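# Fold up a flat cardboard box blank on the table

## Task

Raise both long side walls and the lid of the flat cardboard blank so that the box ends up with its base lying flat on the table. Then open the grippers and pull them away. A panel that stays up only because the robot is holding it at the end does not count.

## Robot and tools

ROBOT. Two arms, left_arm and right_arm, each with six revolute joints and a parallel two-finger gripper. Their bases sit at (-0.022, +0.367, 0) m for left_arm and (+0.034, -0.240, 0) m for right_arm, each turned slightly about z. Joint ranges in rad, base to hand: waist -2.880 to 2.880, shoulder 0.000 to 3.142, elbow 0.000 to 3.019, wrist pitch -1.693 to 1.571, wrist yaw -1.571 to 1.571, wrist roll -2.094 to 2.094. An elbow never reaches fully straight.

FRAMES. The scene frame has its origin on the table surface between the arms. +x points out over the table, +z points up, and left_arm is on the +y side. The names left and right do not mean sides of a camera image. Each gripper has its own axes: the fingers extend along its +z and close along its y. The reported end_effector_position is the point between the finger pads, roughly 1 cm short of the tips.

execute_actions(actions). actions is a list of actions, and each action is a table of up to 15 rows. Each row is one control step of 1/30 s. If a table has fewer than 15 rows, its last row is repeated to fill the 15 steps. Every row holds 14 numbers in [-1, 1], both arms in one list even if only one moves: dx, dy, dz, rx, ry, rz, opening for left_arm, then the same seven for right_arm. dx to rz are an offset, not a pose: they say where the gripper should be relative to its measured pose at the start of that action, expressed in that gripper's own axes. For the first action of a call, the reference is the last pose printed in a result. Rows do not add up; each is measured from the same start. Scale: 1.0 equals 0.6 m of translation or 180 degrees of rotation, and rx, ry, rz form a single rotation vector. opening is absolute, not an offset: +1 is fully open (0.094 m) and -1 is closed. An empty list only returns state and images.

Limits on motion. Each step the commanded pose is clipped to at most 70 mm and 16 degrees from the measured pose, then reached by damped inverse kinematics that favours position over orientation. A distant target may take several actions; after an action the arm only continues to its last clipped pose, so send the remainder next time. Arms tend to finish a centimetre or more low; repeated zero offsets let them drift down. To hold an arm still, send the offset back to its desired pose in the first call of a reply and zeros afterwards, aiming a bit higher if it still sags. The robot keeps its last command while you compose the next reply.

move(target, speed, blocking). target is one row of 14 numbers laid out as above, an offset from the pose in the latest result that shows one, in each gripper's own axes; opening is absolute and applied at the start. Both grippers travel in straight lines and finish together, taking 0.5 to 10 s; longer paths are cut off at 10 s. speed is the top path speed in m/s, 0.002 to 0.5, default 0.25; rotation is capped at twice that in rad/s. Paths ignore obstacles and the other arm, can lag, wander, and overshoot speed near full reach. Faster contact means a harder hit, and aiming beyond the contact point presses harder. With blocking=false you get a result after 0.5 s while motion continues; you must call wait or stop before any new move or action. The result adds a move: line giving the ending (done, off_target, moving, held, fault) and limits: paced means the sent pose was clipped; held means a safety check blocked steps, after which the arm may jump faster than speed. Each gripper's distance from its target is also listed.

wait(seconds): 0 to 10; lets the scene run with the last commands held, returning early if a running move ends. stop(): brakes a running move; it needs stopping room, more when fast; fingers keep moving. zoom_image(camera, region): camera is cam_low, cam_left_wrist or cam_right_wrist; region is [x0, y0, x1, y1] pixels of that camera's latest image, at most 504 by 504. read_manual(section): only licence texts, no motion. finished_scene(scene): ends the current scene by its number; irreversible, so only call it once the box stays folded with grippers clear.

RESULTS. The state line shows left_arm: … | right_arm: … with position in metres and quaternion wxyz in the scene frame; printed positions can be off, more at long reach. Hand target lines show the pose each controller is now driving toward. grip_measured gives finger opening on the command scale; the last Joint positions value is the opening in metres. Joint torques are raw drive outputs with offsets and noise. A pose unreachable line means the clearance check altered or blocked that arm's command. FAULT lines mean an arm stopped. MOTOR HOT warns from 85 °C; at 100 °C an OVER-TEMPERATURE FAULT makes that arm go limp and drop, so avoid long heavy holds.

GRIPPING. To hold something, command an opening below grip_measured: about 0.03 below is firm, less is gentler. Pads push roughly 50 to 62 N each, less on material under about 2 mm thick, with a brief spike on first contact. Readings may be off by about 1 mm.

CAMERAS. Images are 896x504: cam_low is fixed near x=1.53 looking back toward the robots; cam_left_wrist and cam_right_wrist ride on the hands. Calibration can be off by a few degrees and millimetres.

AVOID. Arms hitting or pressing on each other, anything leaving the table, dropping or slamming parts, and hard shoves. A held part or loose object may occasionally be tugged or pushed by an outside disturbance.

Each tool is called after ">>>" as name(argument=value, ...), one argument or row to a line, values as JSON.

## Session

>>> execute_actions(
  actions=[],
)

Scene clock: 0.00 s.
left_arm: end_effector_position=(+0.1923, -0.2682, +0.3199) grip_measured=+1.000 end_effector_quat_wxyz=(-0.197, -0.454, -0.498, +0.712) | right_arm: end_effector_position=(+0.2126, -0.8120, +0.2198) grip_measured=+1.000 end_effector_quat_wxyz=(-0.019, +0.629, +0.772, -0.086)
Joint positions: left_arm=[-1.213  1.771  1.231  0.714  1.008 -0.708  0.094] | right_arm=[-1.37   1.884  1.866 -1.497  0.166  0.143  0.094]
Joint velocities: left_arm=[-0.015 -0.005 -0.007  0.007  0.022 -0.066  0.   ] | right_arm=[ 0.005  0.005 -0.002 -0.012 -0.022 -0.066  0.   ]
Joint torques (N m, as the arm reports them, + toward a larger angle): no reading
Motor temperatures (°C, as the motors report them): left_arm=[25 29 32 23 23 26] | right_arm=[24 25 30 26 22 26]
Hand target (left_arm): +0.194, -0.270, +0.341; -0.212, -0.459, -0.482, +0.716
Hand target (right_arm): +0.215, -0.818, +0.239; +0.001, +0.630, +0.770, -0.097
camera_calibration (this result's frames):
cam_left_wrist: T_world_to_cam=[[-0.734345, 0.437465, 0.519001, 0.0953887], [-0.139573, 0.650955, -0.746175, 0.445682], [-0.664272, -0.620388, -0.416967, 0.211642], [0, 0, 0, 1]] pos_world=[0.272841, -0.200548, 0.371298]
cam_right_wrist: T_world_to_cam=[[-0.963117, -0.212465, 0.165122, -0.00619645], [-0.100186, 0.85266, 0.512771, 0.60549], [-0.249738, 0.477315, -0.842497, 0.750814], [0, 0, 0, 1]] pos_world=[0.242201, -0.875969, 0.323104]

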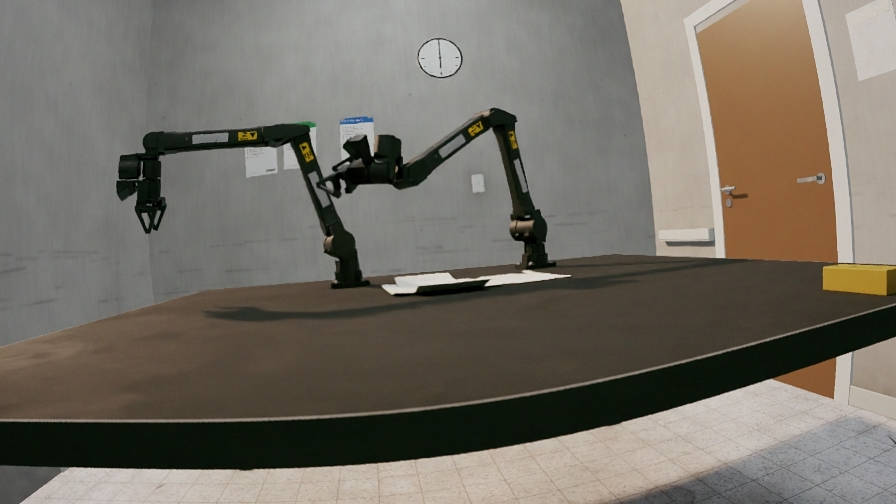

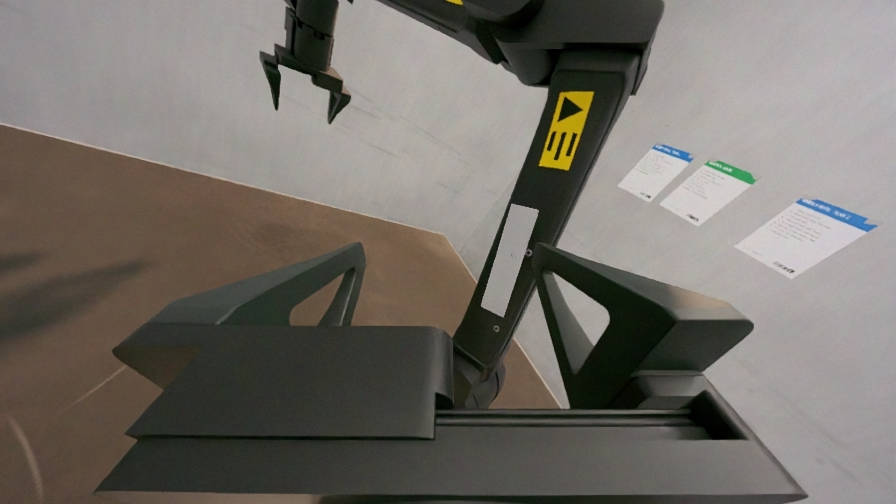

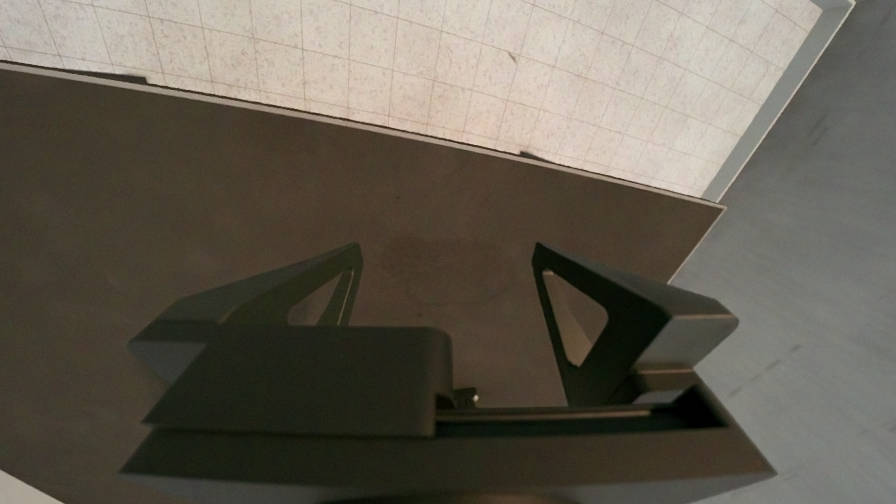

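>>> zoom_image(
  camera="cam_low",
  region=[360, 240, 600, 320],
)

Region (360, 240, 600, 320) of cam_low's 896x504 image, scaled by 2.100, with more detail than that image has.

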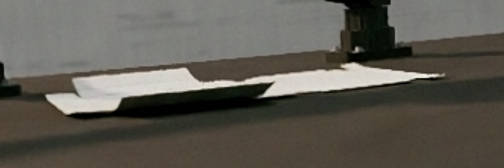

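>>> move(
  target=[0.036,-0.053,-0.527,-0.222,0.25,0.103,1,0.864,0.344,0.062,-0.314,0.198,-0.411,0.4],
  speed=0.4,
)

Scene clock: 83.00 s.
left_arm: end_effector_position=(+0.2925, +0.0295, +0.2562) grip_measured=+1.000 end_effector_quat_wxyz=(+0.217, +0.657, +0.678, -0.248) | right_arm: end_effector_position=(+0.2938, -0.2673, +0.1124) grip_measured=+0.401 end_effector_quat_wxyz=(-0.013, +0.001, +0.888, +0.459)
Joint positions: left_arm=[-0.811  1.305  1.161 -1.021  0.549  0.8    0.094] | right_arm=[-0.714  1.502  0.812 -1.547 -0.744 -0.831  0.066]
Joint velocities: left_arm=[-0.005  0.005  0.007 -0.017  0.007  0.081  0.   ] | right_arm=[-0.015  0.005  0.007  0.002  0.037 -0.11   0.001]
Joint torques (N m, as the arm reports them, + toward a larger angle): left_arm=[  0.03 -11.84  14.38   0.89   0.22   0.16] | right_arm=[ 0.95 -9.05  5.58  0.21 -0.65 -0.04]
Motor temperatures (°C, as the motors report them): left_arm=[25 31 36 24 23 26] | right_arm=[24 27 34 26 22 26]
Hand target (left_arm): +0.301, +0.029, +0.287; +0.247, +0.661, +0.667, -0.239
Hand target (right_arm): +0.296, -0.270, +0.110; -0.003, -0.004, +0.889, +0.458
Off the commanded pose (left_arm): 0.034 m, 4 deg.
Off the commanded pose (right_arm): 0.007 m, 2 deg.
move: off_target (left_arm)
camera_calibration (this result's frames):
cam_left_wrist: T_world_to_cam=[[-0.998676, 0.00192363, 0.051398, 0.281854], [-0.000440825, 0.998944, -0.0459521, -0.0120466], [-0.0514321, -0.0459139, -0.99762, 0.388853], [0, 0, 0, 1]] pos_world=[0.301475, 0.0293454, 0.372887]
cam_right_wrist: T_world_to_cam=[[0.00750162, -0.584887, -0.81108, -0.0695115], [-0.798492, -0.491768, 0.347239, 0.0685846], [-0.601958, 0.645036, -0.470717, 0.527137], [0, 0, 0, 1]] pos_world=[0.3726, -0.346951, 0.167938]

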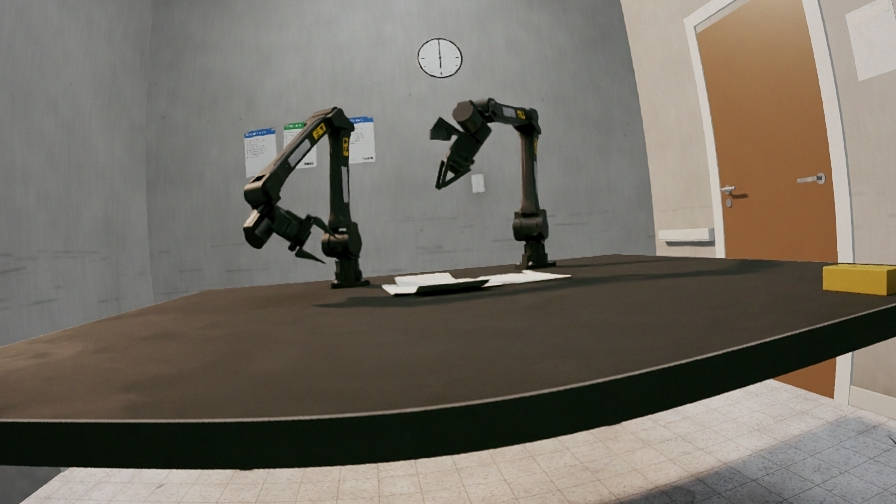

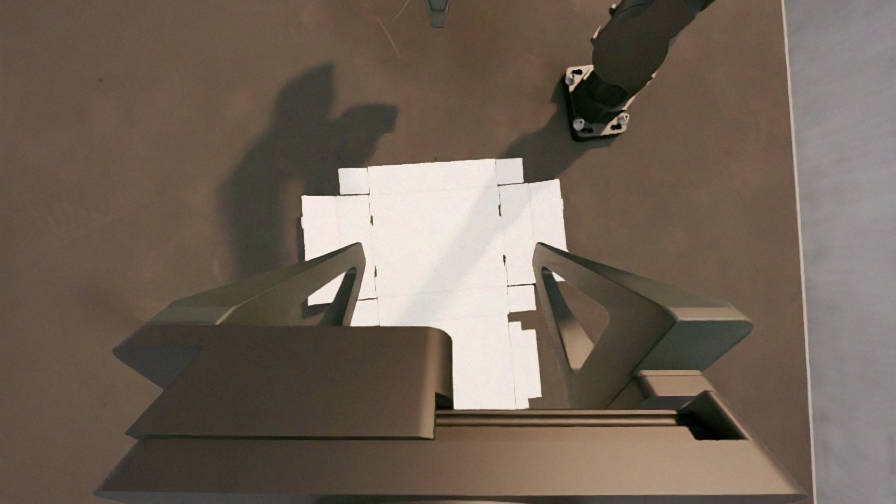

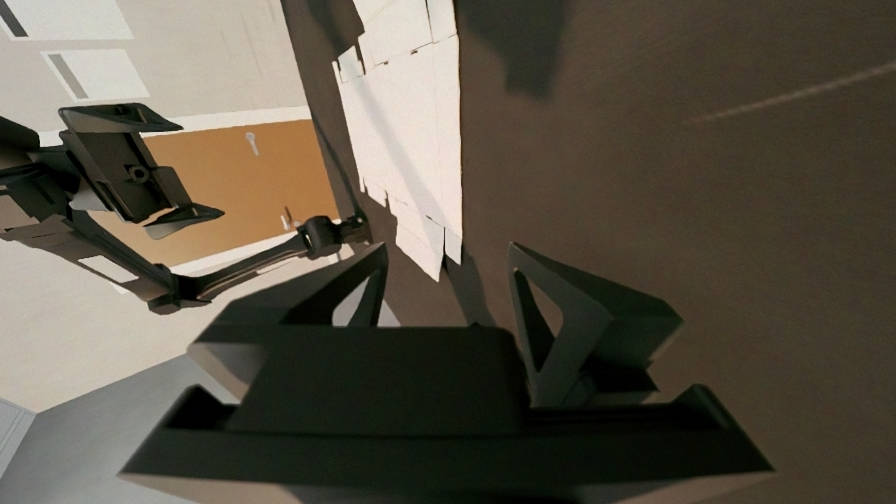

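>>> zoom_image(
  camera="cam_left_wrist",
  region=[290, 140, 590, 420],
)

>>> zoom_image(
  camera="cam_right_wrist",
  region=[310, 0, 520, 300],
)

Region (290, 140, 590, 420) of cam_left_wrist's 896x504 image, scaled by 1.680, with more detail than that image has; it fills the top 470 rows of this view, and the rest is white.

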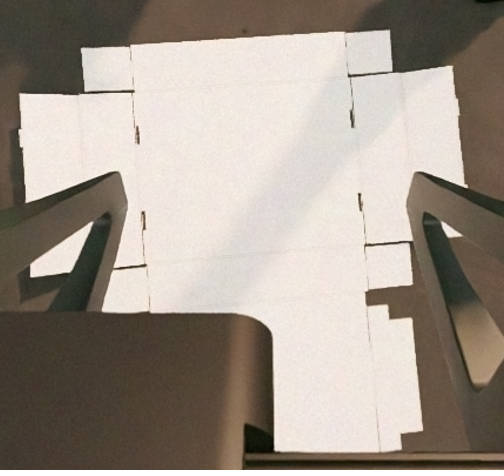

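Region (310, 0, 520, 300) of cam_right_wrist's 896x504 image, scaled by 1.680, with more detail than that image has; it fills the left 353 columns of this view, and the rest is white.

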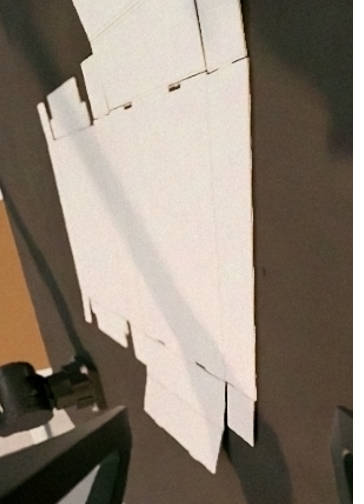

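>>> zoom_image(
  camera="cam_low",
  region=[370, 262, 470, 306],
)

>>> zoom_image(
  camera="cam_low",
  region=[480, 255, 590, 299],
)

Region (370, 262, 470, 306) of cam_low's 896x504 image, scaled by 5.040, with more detail than that image has; it fills the top 222 rows of this view, and the rest is white.

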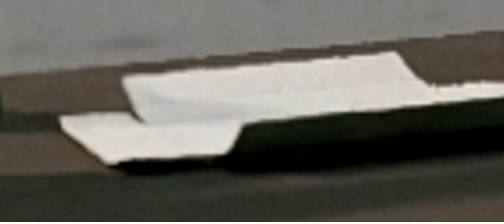

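Region (480, 255, 590, 299) of cam_low's 896x504 image, scaled by 4.582, with more detail than that image has; it fills the top 202 rows of this view, and the rest is white.

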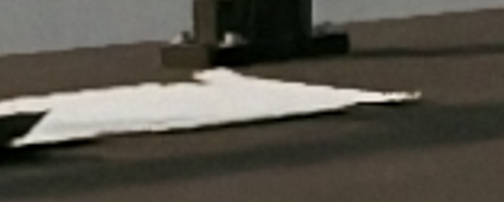

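>>> zoom_image(
  camera="cam_left_wrist",
  region=[295, 150, 415, 220],
)

>>> zoom_image(
  camera="cam_right_wrist",
  region=[400, 0, 500, 80],
)

>>> zoom_image(
  camera="cam_right_wrist",
  region=[390, 200, 490, 290],
)

Region (295, 150, 415, 220) of cam_left_wrist's 896x504 image, scaled by 4.200, with more detail than that image has; it fills the top 294 rows of this view, and the rest is white.

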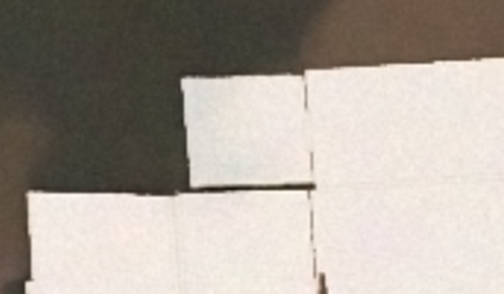

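Region (400, 0, 500, 80) of cam_right_wrist's 896x504 image, scaled by 5.040, with more detail than that image has; it fills the top 403 rows of this view, and the rest is white.

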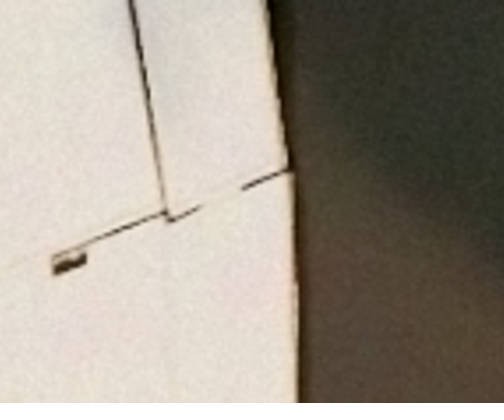

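Region (390, 200, 490, 290) of cam_right_wrist's 896x504 image, scaled by 5.040, with more detail than that image has; it fills the top 454 rows of this view, and the rest is white.

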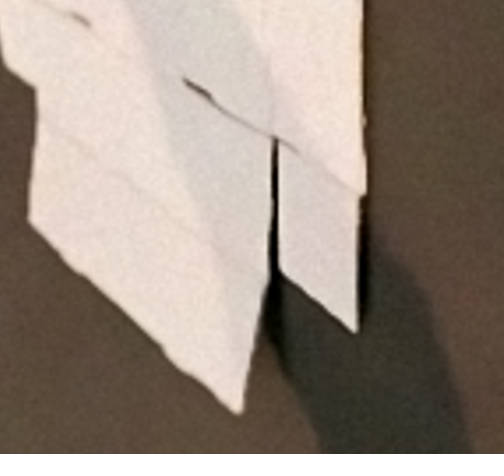

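>>> move(
  target=[0.2205,0.0215,0.309,-0.027,-0.01,-0.007,1,-0.253,0.058,0.236,-0.002,0.015,-0.02,0.4],
  speed=0.25,
)

Scene clock: 151.40 s.
left_arm: end_effector_position=(+0.2949, +0.0251, +0.0267) grip_measured=+1.000 end_effector_quat_wxyz=(+0.245, +0.636, +0.695, -0.231) | right_arm: end_effector_position=(+0.4256, -0.1297, +0.0521) grip_measured=+0.401 end_effector_quat_wxyz=(-0.034, -0.036, +0.887, +0.459)
Joint positions: left_arm=[-0.833  1.587  0.751 -0.239  0.497  0.708  0.094] | right_arm=[-0.221  1.749  0.969 -1.046 -0.934 -0.281  0.066]
Joint velocities: left_arm=[-0.015 -0.005  0.007 -0.012  0.051  0.022  0.   ] | right_arm=[-0.024 -0.005 -0.002 -0.012 -0.022  0.081 -0.   ]
Joint torques (N m, as the arm reports them, + toward a larger angle): left_arm=[ -2.11 -10.51   7.25   2.17   0.11  -0.1 ] | right_arm=[  1.23 -13.14   8.6    0.81  -0.68   0.19]
Motor temperatures (°C, as the motors report them): left_arm=[25 30 39 23 23 26] | right_arm=[24 26 31 26 23 26]
Hand target (left_arm): +0.294, +0.018, +0.030; +0.252, +0.636, +0.691, -0.232
Hand target (right_arm): +0.444, -0.133, +0.057; -0.017, -0.036, +0.888, +0.457
Off the commanded pose (left_arm): 0.007 m, 1 deg.
Off the commanded pose (right_arm): 0.018 m, 2 deg.
move: off_target (right_arm)
camera_calibration (this result's frames):
cam_left_wrist: T_world_to_cam=[[-0.997484, -0.0702999, 0.00914841, 0.298571], [-0.0707445, 0.995415, -0.0643763, 0.00316154], [-0.00458082, -0.0648615, -0.997884, 0.146567], [0, 0, 0, 1]] pos_world=[0.298715, 0.027349, 0.143729]
cam_right_wrist: T_world_to_cam=[[0.053658, -0.579636, -0.813107, -0.0578845], [-0.753123, -0.558176, 0.348205, 0.234452], [-0.655688, 0.593685, -0.466487, 0.50529], [0, 0, 0, 1]] pos_world=[0.51099, -0.20267, 0.107008]

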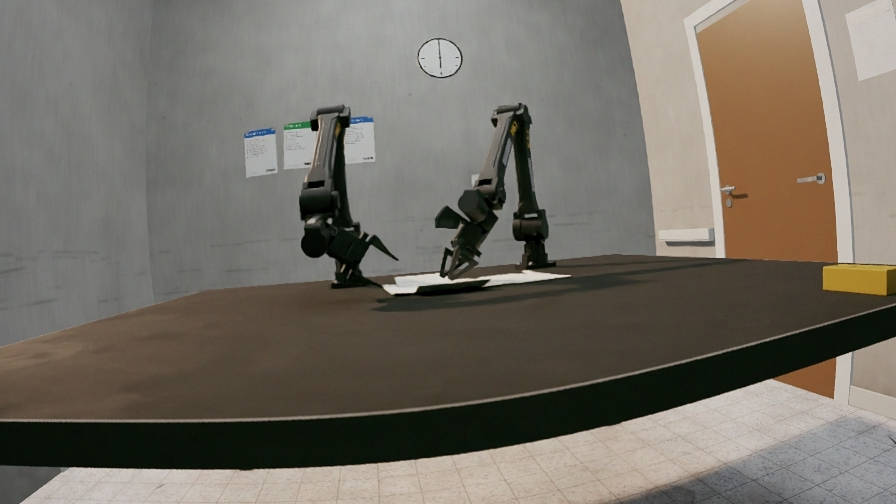

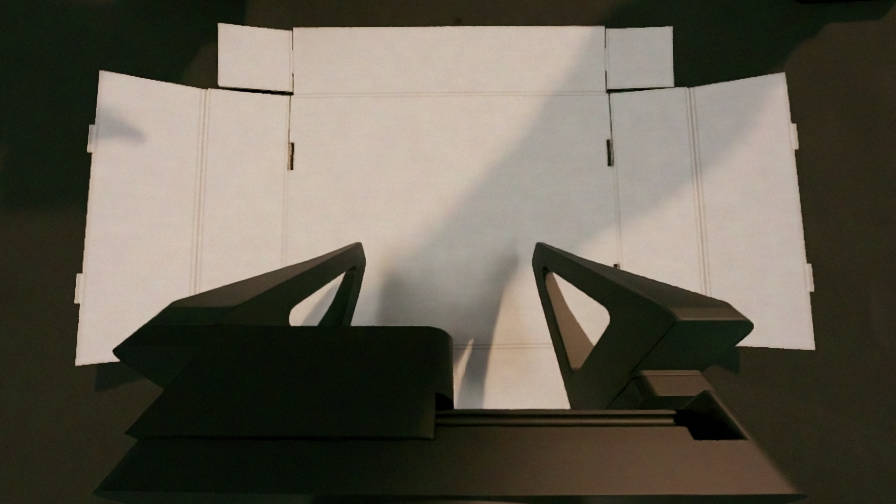

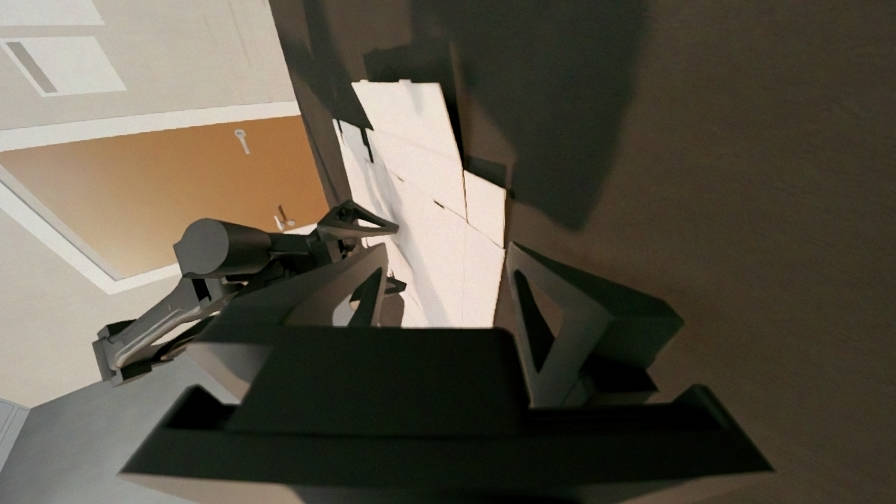

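>>> execute_actions(
  actions=[
    [[0.003,0,0.006,0,0,0,1,-0.034,0.002,-0.011,0.001,-0.007,-0.01,0.4],[0.006,0,0.012,0,0,0,1,-0.039,0.0,-0.01,0.001,-0.008,-0.012,0.4],[0.009,0,0.017,0,0,0,1,-0.044,-0.003,-0.008,0.002,-0.01,-0.014,0.4],[0.012,0,0.022,0,0,0,1,-0.049,-0.006,-0.006,0.002,-0.012,-0.016,0.4],[0.015,0,0.027,0,0,0,1,-0.054,-0.01,-0.004,0.002,-0.013,-0.018,0.4],[0.018,0,0.032,0,0,0,1,-0.058,-0.014,-0.002,0.003,-0.015,-0.021,0.4],[0.021,0,0.038,0,0,0,1,-0.062,-0.018,0.001,0.003,-0.0165,-0.023,0.4],[0.025,0,0.044,0,0,0,1,-0.065,-0.022,0.004,0.003,-0.0165,-0.023,0.4],[0.031,-0.004,0.045,0,0.003,0,1,-0.067,-0.026,0.007,0.003,-0.0165,-0.023,0.4],[0.038,-0.008,0.045,0,0.006,0,1,-0.067,-0.03,0.01,0.003,-0.0165,-0.023,0.4],[0.044,-0.011,0.046,0,0.009,0,1,-0.067,-0.034,0.012,0.003,-0.0165,-0.023,0.4],[0.051,-0.015,0.046,0,0.012,0,1,-0.067,-0.038,0.015,0.003,-0.0165,-0.023,0.4],[0.057,-0.019,0.047,0,0.016,0,1,-0.067,-0.041,0.017,0.003,-0.0165,-0.023,0.4],[0.064,-0.022,0.047,0,0.019,0,1,-0.067,-0.043,0.019,0.003,-0.0165,-0.023,0.4],[0.07,-0.026,0.048,0,0.022,0,1,-0.067,-0.045,0.02,0.003,-0.0165,-0.023,0.4]],
  ],
)

>>> wait(
  seconds=0.5,
)

Scene clock: 179.77 s.
left_arm: end_effector_position=(+0.3004, +0.0220, +0.0111) grip_measured=+1.000 end_effector_quat_wxyz=(+0.258, +0.634, +0.694, -0.224) | right_arm: end_effector_position=(+0.4488, -0.1298, +0.0304) grip_measured=+0.401 end_effector_quat_wxyz=(-0.007, -0.047, +0.885, +0.464)
Joint positions: left_arm=[-0.836  1.632  0.74  -0.154  0.482  0.699  0.094] | right_arm=[-0.222  1.818  0.995 -0.944 -0.951 -0.278  0.066]
Joint velocities: left_arm=[-0.054 -0.073 -0.056  0.085 -0.154 -0.037  0.   ] | right_arm=[-0.005 -0.015  0.002  0.115  0.037 -0.007 -0.001]
Joint torques (N m, as the arm reports them, + toward a larger angle): left_arm=[-1.9  -9.19  3.17  1.27 -1.29  0.25] | right_arm=[  1.46 -12.2    7.95   1.3   -0.15   0.08]
Motor temperatures (°C, as the motors report them): left_arm=[25 30 35 24 23 26] | right_arm=[24 27 33 26 23 26]
Hand target (left_arm): +0.278, +0.039, -0.019; +0.221, +0.644, +0.702, -0.209
Hand target (right_arm): +0.465, -0.132, +0.023; +0.006, -0.056, +0.888, +0.457
Off the commanded pose (left_arm): 0.043 m, 5 deg.
Off the commanded pose (right_arm): 0.019 m, 2 deg.
camera_calibration (this result's frames):
cam_left_wrist: T_world_to_cam=[[-0.996561, -0.0814492, -0.0152263, 0.304284], [-0.0801301, 0.994097, -0.0731527, 0.00854999], [0.0210947, -0.0716811, -0.997205, 0.123197], [0, 0, 0, 1]] pos_world=[0.301324, 0.0251151, 0.128112]
cam_right_wrist: T_world_to_cam=[[0.0969007, -0.570072, -0.815861, -0.0948686], [-0.774962, -0.557578, 0.297557, 0.270908], [-0.624535, 0.603428, -0.495814, 0.498668], [0, 0, 0, 1]] pos_world=[0.530571, -0.20394, 0.0892362]

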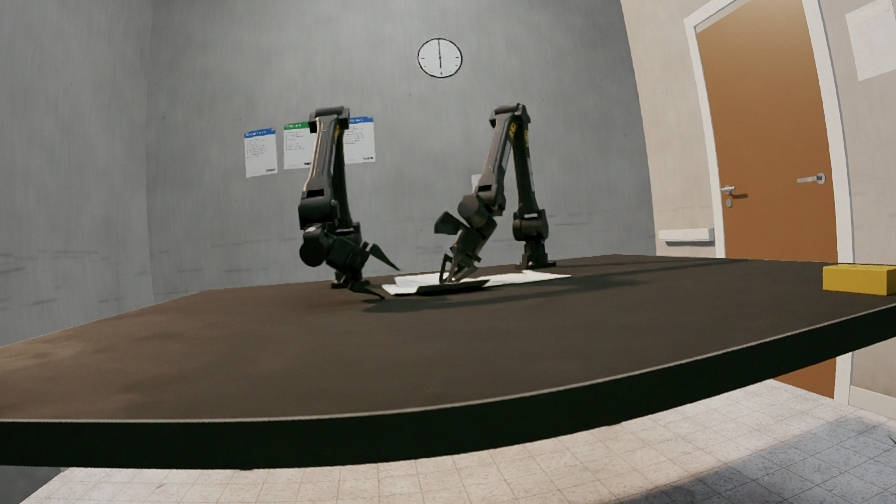

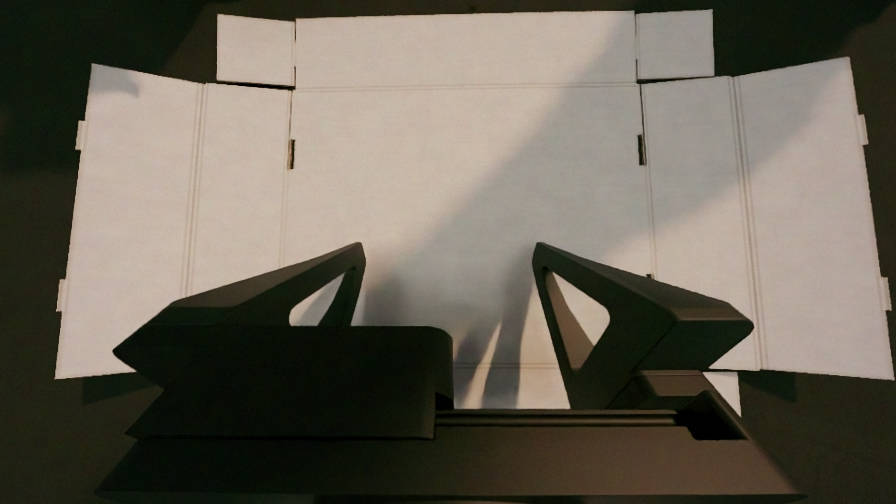

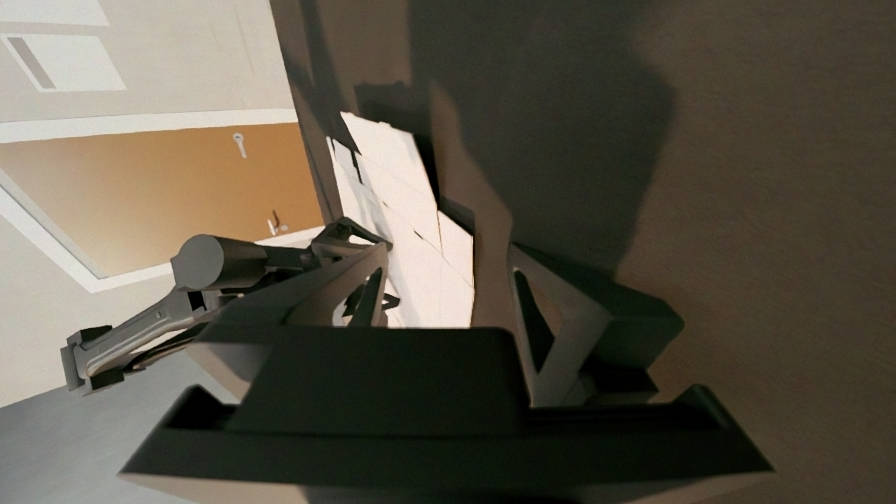

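Scene clock: 180.27 s.
left_arm: end_effector_position=(+0.3002, +0.0221, +0.0116) grip_measured=+1.000 end_effector_quat_wxyz=(+0.260, +0.634, +0.694, -0.220) | right_arm: end_effector_position=(+0.4498, -0.1298, +0.0303) grip_measured=+0.401 end_effector_quat_wxyz=(-0.004, -0.048, +0.885, +0.464)
Joint positions: left_arm=[-0.839  1.627  0.735 -0.148  0.472  0.698  0.094] | right_arm=[-0.222  1.818  0.995 -0.938 -0.952 -0.278  0.066]
Joint velocities: left_arm=[-0.015 -0.005 -0.022 -0.007 -0.037 -0.007  0.   ] | right_arm=[ 0.005 -0.015 -0.012 -0.012  0.007  0.022 -0.   ]
Joint torques (N m, as the arm reports them, + toward a larger angle): left_arm=[-1.51 -9.14  3.14  1.   -1.08  0.25] | right_arm=[  1.53 -12.15   8.01   1.32  -0.13   0.07]
Motor temperatures (°C, as the motors report them): left_arm=[25 30 35 24 23 26] | right_arm=[24 27 33 26 23 26]
Hand target (left_arm): +0.278, +0.039, -0.020; +0.221, +0.644, +0.702, -0.209
Hand target (right_arm): +0.465, -0.132, +0.023; +0.006, -0.056, +0.888, +0.457
Off the commanded pose (left_arm): 0.043 m, 5 deg.
Off the commanded pose (right_arm): 0.018 m, 2 deg.
wait: 0.50 s; at rest by 0.20 s
camera_calibration (this result's frames):
cam_left_wrist: T_world_to_cam=[[-0.996133, -0.0842982, -0.0247378, 0.304121], [-0.0823708, 0.994094, -0.0706586, 0.00907286], [0.0305481, -0.0683477, -0.997194, 0.120797], [0, 0, 0, 1]] pos_world=[0.300002, 0.0248737, 0.128622]
cam_right_wrist: T_world_to_cam=[[0.101516, -0.56981, -0.815482, -0.0970878], [-0.776745, -0.557564, 0.292898, 0.272656], [-0.62158, 0.603688, -0.499198, 0.498052], [0, 0, 0, 1]] pos_world=[0.531219, -0.203967, 0.0895931]

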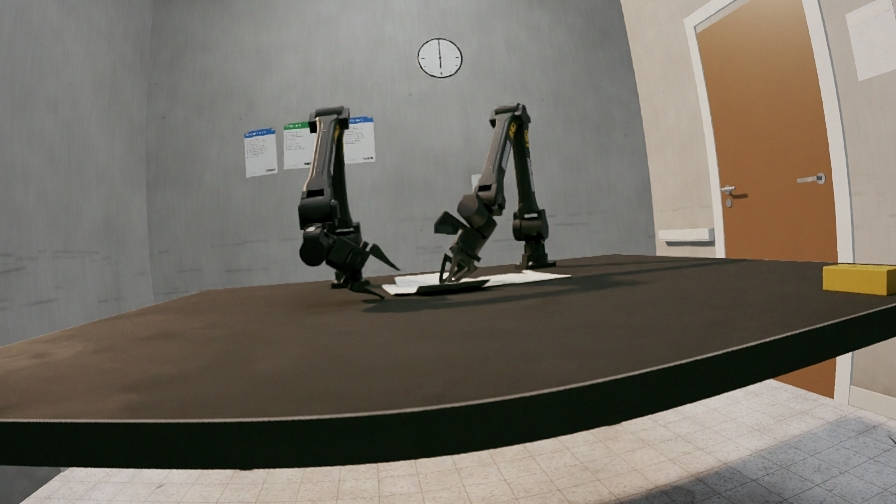

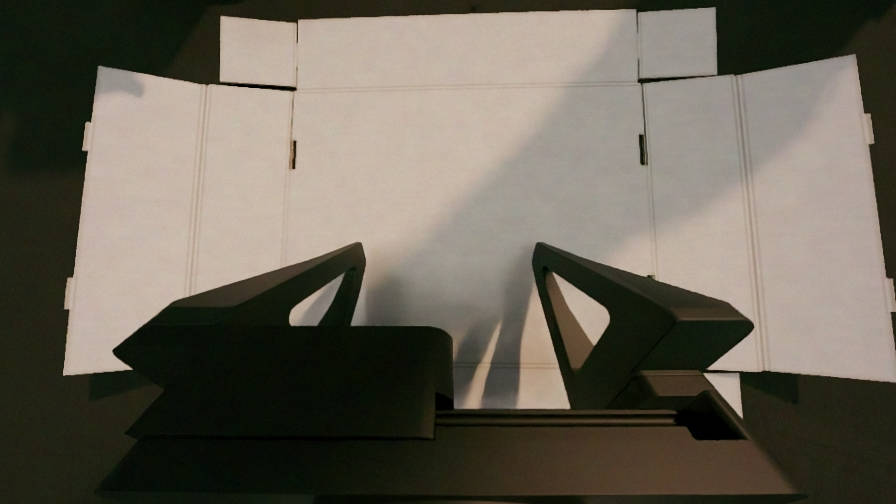

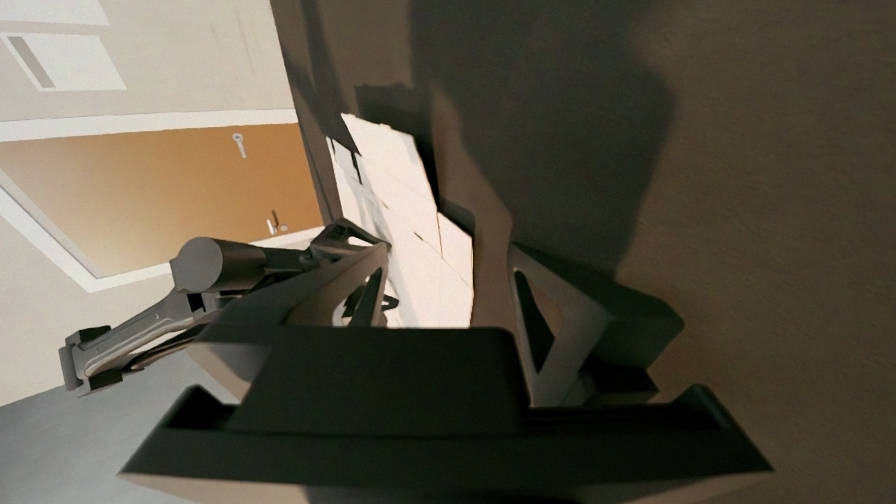

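>>> execute_actions(
  actions=[
    [[0.058,-0.035,0.02,0.013,0.024,-0.004,1,-0.023,-0.011,0.009,0.005,-0.001,-0.009,0.4],[0.058,-0.035,0.02,0.015,0.024,-0.006,1,-0.021,-0.007,0.015,0.005,0.002,-0.01,0.4],[0.058,-0.035,0.02,0.017,0.024,-0.008,1,-0.02,-0.003,0.02,0.005,0.004,-0.012,0.4],[0.058,-0.035,0.02,0.019,0.025,-0.009,1,-0.019,0.0,0.025,0.005,0.006,-0.014,0.4],[0.058,-0.035,0.02,0.021,0.025,-0.011,1,-0.018,0.003,0.029,0.005,0.008,-0.015,0.4],[0.058,-0.035,0.02,0.023,0.025,-0.012,1,-0.017,0.006,0.033,0.005,0.01,-0.016,0.4],[0.058,-0.035,0.02,0.023,0.025,-0.012,1,-0.016,0.009,0.037,0.005,0.012,-0.018,0.4],[0.058,-0.035,0.02,0.023,0.025,-0.012,1,-0.015,0.012,0.041,0.004,0.014,-0.019,0.4],[0.058,-0.035,0.02,0.023,0.025,-0.012,1,-0.014,0.015,0.045,0.004,0.015,-0.02,0.4],[0.058,-0.035,0.02,0.023,0.025,-0.012,1,-0.013,0.017,0.049,0.004,0.017,-0.021,0.4],[0.058,-0.035,0.02,0.023,0.025,-0.012,1,-0.012,0.02,0.053,0.004,0.019,-0.023,0.4],[0.058,-0.035,0.02,0.023,0.025,-0.012,1,-0.011,0.023,0.057,0.004,0.021,-0.024,0.4],[0.058,-0.035,0.02,0.023,0.025,-0.012,1,-0.01,0.026,0.061,0.004,0.022,-0.025,0.4],[0.058,-0.035,0.02,0.023,0.025,-0.012,1,-0.009,0.028,0.064,0.004,0.024,-0.026,0.4],[0.058,-0.035,0.02,0.023,0.025,-0.012,1,-0.008,0.03,0.067,0.004,0.025,-0.027,0.4]],
  ],
)

>>> wait(
  seconds=0.4,
)

>>> zoom_image(
  camera="cam_low",
  region=[330, 220, 500, 310],
)

Scene clock: 210.90 s.
left_arm: end_effector_position=(+0.2954, +0.0230, +0.0104) grip_measured=+1.000 end_effector_quat_wxyz=(+0.251, +0.634, +0.695, -0.227) | right_arm: end_effector_position=(+0.4409, -0.0932, +0.0303) grip_measured=+0.401 end_effector_quat_wxyz=(-0.021, -0.090, +0.883, +0.461)
Joint positions: left_arm=[-0.839  1.627  0.735 -0.168  0.486  0.698  0.094] | right_arm=[-0.132  1.818  0.998 -0.931 -0.948 -0.278  0.066]
Joint velocities: left_arm=[ 0.005 -0.015 -0.007 -0.002  0.007 -0.037  0.   ] | right_arm=[ 0.19  -0.024 -0.007  0.012  0.037  0.022  0.   ]
Joint torques (N m, as the arm reports them, + toward a larger angle): left_arm=[-0.81 -8.37  4.93 -0.13 -0.25  0.24] | right_arm=[  1.74 -12.32   7.78   0.99  -0.11   0.05]
Motor temperatures (°C, as the motors report them): left_arm=[25 29 33 23 24 26] | right_arm=[24 27 32 26 23 26]
Hand target (left_arm): +0.278, +0.040, -0.018; +0.206, +0.638, +0.707, -0.224
Hand target (right_arm): +0.451, -0.087, +0.023; -0.018, -0.104, +0.884, +0.455
Off the commanded pose (left_arm): 0.039 m, 5 deg.
Off the commanded pose (right_arm): 0.015 m, 2 deg.
camera_calibration (this result's frames):
cam_left_wrist: T_world_to_cam=[[-0.997023, -0.0770818, -0.0018695, 0.29921], [-0.0767837, 0.994793, -0.067017, 0.00598106], [0.00702556, -0.066674, -0.99775, 0.12673], [0, 0, 0, 1]] pos_world=[0.297888, 0.0255633, 0.127405]
cam_right_wrist: T_world_to_cam=[[0.161519, -0.561445, -0.811598, -0.101153], [-0.726109, -0.624563, 0.287553, 0.257737], [-0.668339, 0.542863, -0.508549, 0.485645], [0, 0, 0, 1]] pos_world=[0.528059, -0.159458, 0.0907656]

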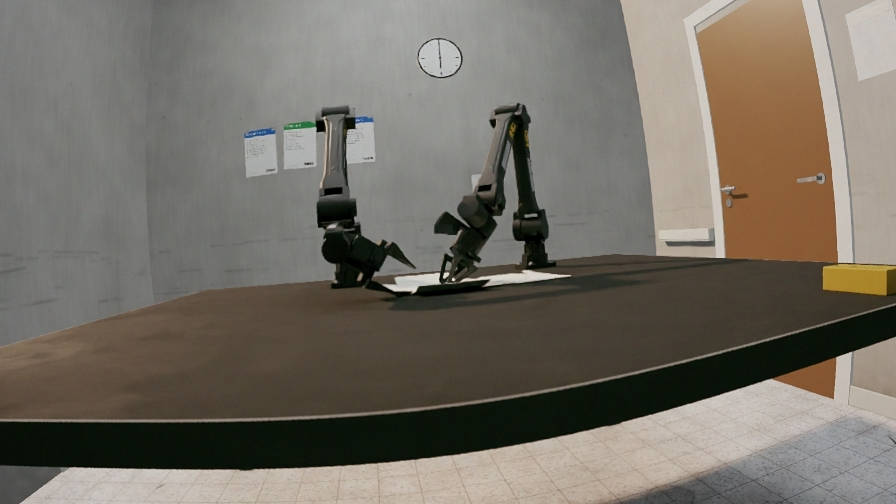

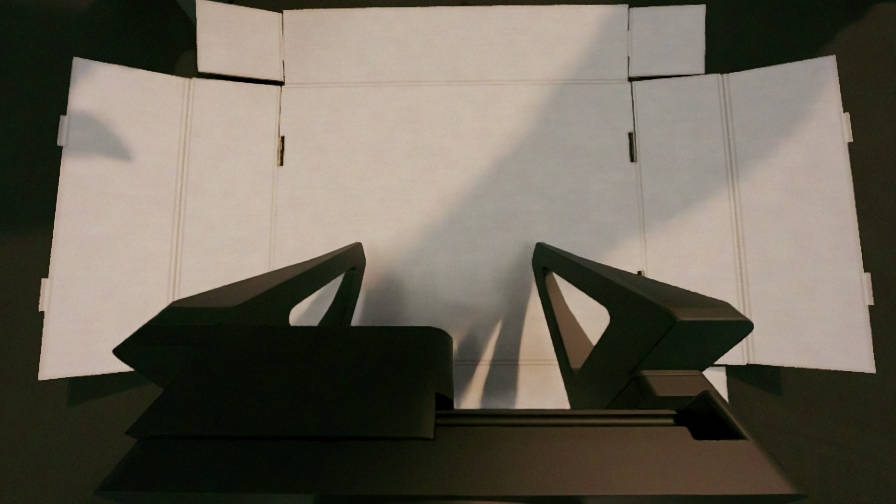

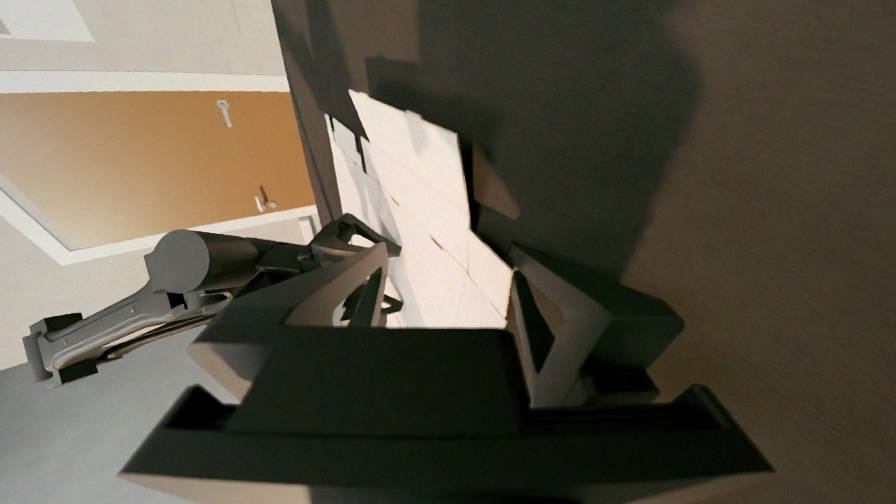

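Scene clock: 211.30 s.
left_arm: end_effector_position=(+0.2954, +0.0230, +0.0104) grip_measured=+1.000 end_effector_quat_wxyz=(+0.251, +0.634, +0.695, -0.227) | right_arm: end_effector_position=(+0.4389, -0.0878, +0.0303) grip_measured=+0.401 end_effector_quat_wxyz=(-0.024, -0.096, +0.882, +0.461)
Joint positions: left_arm=[-0.839  1.627  0.735 -0.168  0.486  0.698  0.094] | right_arm=[-0.118  1.818  0.998 -0.931 -0.948 -0.278  0.066]
Joint velocities: left_arm=[-0.024  0.005 -0.002 -0.007  0.066  0.007  0.   ] | right_arm=[-0.005 -0.005 -0.007  0.012  0.051  0.051 -0.   ]
Joint torques (N m, as the arm reports them, + toward a larger angle): left_arm=[-0.76 -8.34  4.91 -0.23 -0.27  0.25] | right_arm=[  1.8  -12.34   7.81   0.99  -0.11   0.05]
Motor temperatures (°C, as the motors report them): left_arm=[25 29 33 23 24 26] | right_arm=[24 27 32 26 23 26]
Hand target (left_arm): +0.278, +0.040, -0.018; +0.206, +0.638, +0.707, -0.224
Hand target (right_arm): +0.451, -0.087, +0.023; -0.018, -0.104, +0.884, +0.455
Off the commanded pose (left_arm): 0.039 m, 5 deg.
Off the commanded pose (right_arm): 0.015 m, 1 deg.
wait: 0.40 s; at rest by 0.23 s
camera_calibration (this result's frames):
cam_left_wrist: T_world_to_cam=[[-0.997023, -0.0770818, -0.0018695, 0.29921], [-0.0767837, 0.994793, -0.067017, 0.00598106], [0.00702556, -0.066674, -0.99775, 0.12673], [0, 0, 0, 1]] pos_world=[0.297888, 0.0255633, 0.127405]
cam_right_wrist: T_world_to_cam=[[0.169001, -0.559239, -0.811598, -0.100877], [-0.717705, -0.634202, 0.287553, 0.255139], [-0.675528, 0.533891, -0.508549, 0.483735], [0, 0, 0, 1]] pos_world=[0.526939, -0.152866, 0.0907656]

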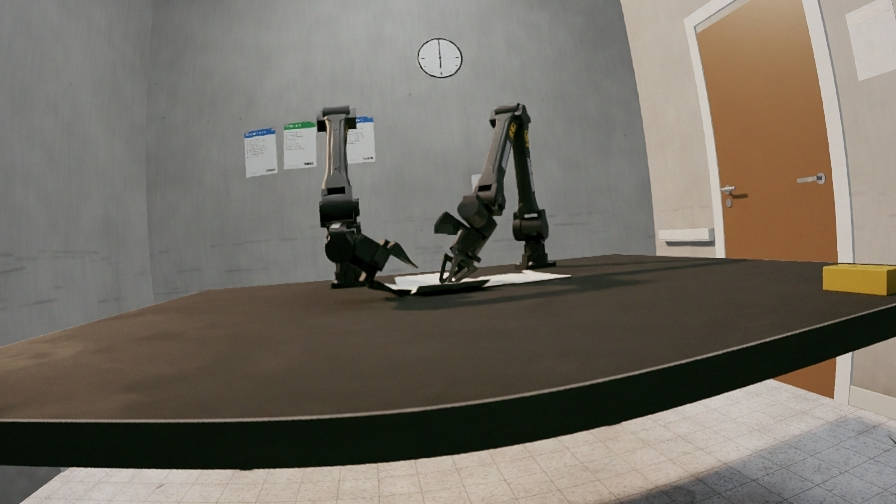

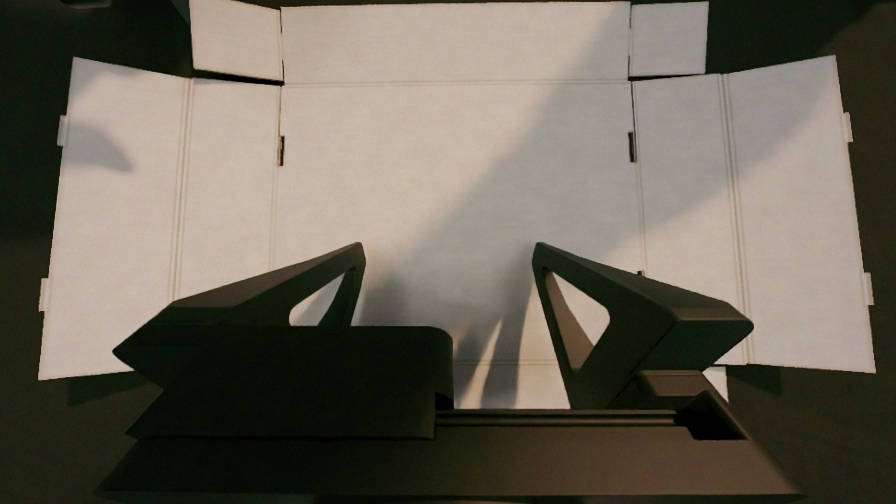

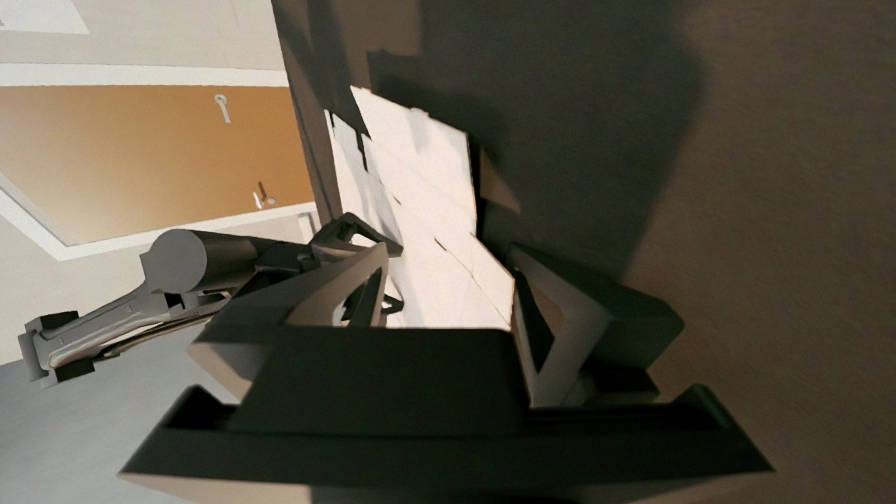

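Region (330, 220, 500, 310) of cam_low's 896x504 image, scaled by 2.965, with more detail than that image has; it fills the top 267 rows of this view, and the rest is white.

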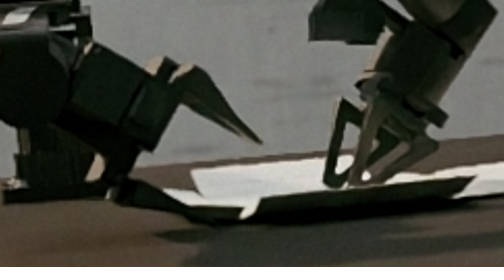

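>>> execute_actions(
  actions=[],
)

Scene clock: 228.93 s.
left_arm: end_effector_position=(+0.2954, +0.0230, +0.0104) grip_measured=+1.000 end_effector_quat_wxyz=(+0.251, +0.634, +0.695, -0.227) | right_arm: end_effector_position=(+0.4389, -0.0878, +0.0303) grip_measured=+0.401 end_effector_quat_wxyz=(-0.024, -0.096, +0.882, +0.461)
Joint positions: left_arm=[-0.839  1.627  0.735 -0.168  0.486  0.698  0.094] | right_arm=[-0.118  1.818  0.998 -0.931 -0.948 -0.278  0.066]
Joint velocities: left_arm=[-0.005 -0.005 -0.017  0.017 -0.007 -0.037  0.   ] | right_arm=[-0.005 -0.005 -0.017  0.022 -0.095 -0.022 -0.001]
Joint torques (N m, as the arm reports them, + toward a larger angle): left_arm=[-0.86 -8.28  4.86 -0.22 -0.26  0.23] | right_arm=[  1.75 -12.34   7.76   1.    -0.12   0.05]
Motor temperatures (°C, as the motors report them): left_arm=[25 29 33 23 24 26] | right_arm=[24 27 32 26 23 26]
Hand target (left_arm): +0.278, +0.040, -0.018; +0.206, +0.638, +0.707, -0.224
Hand target (right_arm): +0.451, -0.087, +0.023; -0.018, -0.104, +0.884, +0.455
Off the commanded pose (left_arm): 0.039 m, 5 deg.
Off the commanded pose (right_arm): 0.015 m, 1 deg.
camera_calibration (this result's frames):
cam_left_wrist: T_world_to_cam=[[-0.997023, -0.0770818, -0.0018695, 0.29921], [-0.0767837, 0.994793, -0.067017, 0.00598106], [0.00702556, -0.066674, -0.99775, 0.12673], [0, 0, 0, 1]] pos_world=[0.297888, 0.0255633, 0.127405]
cam_right_wrist: T_world_to_cam=[[0.169001, -0.559239, -0.811598, -0.100877], [-0.717705, -0.634202, 0.287553, 0.255139], [-0.675528, 0.533891, -0.508549, 0.483735], [0, 0, 0, 1]] pos_world=[0.526939, -0.152866, 0.0907656]

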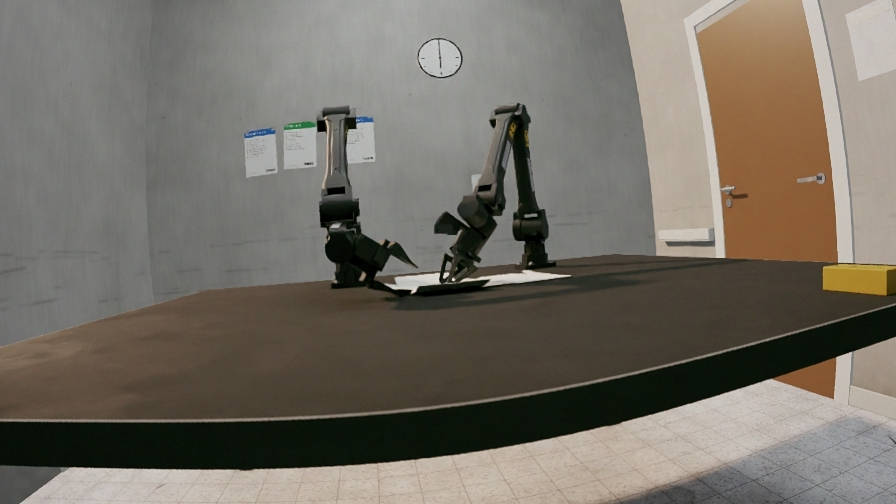

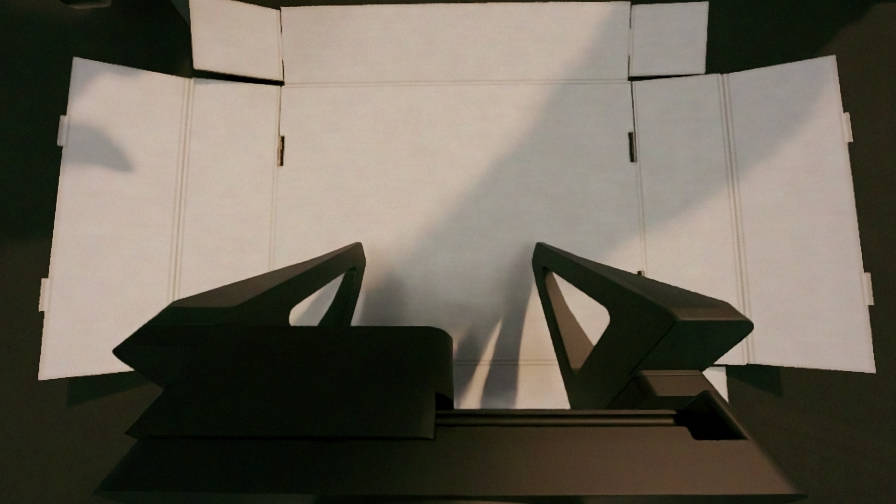

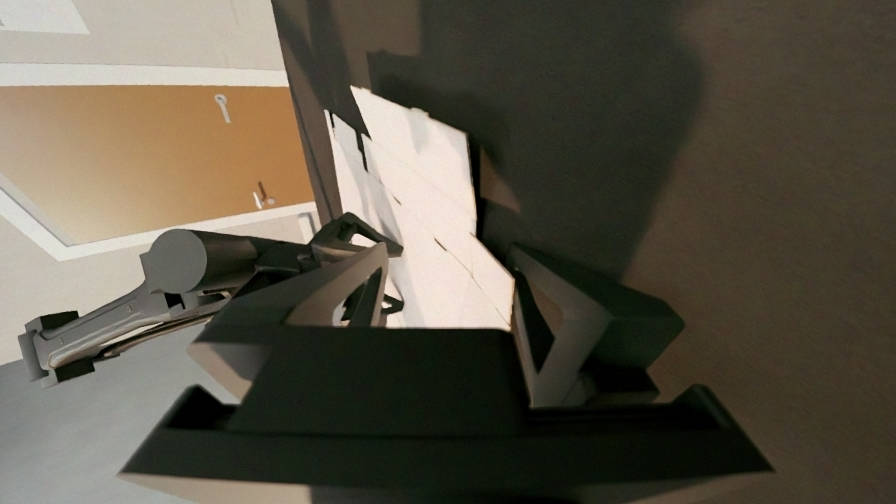

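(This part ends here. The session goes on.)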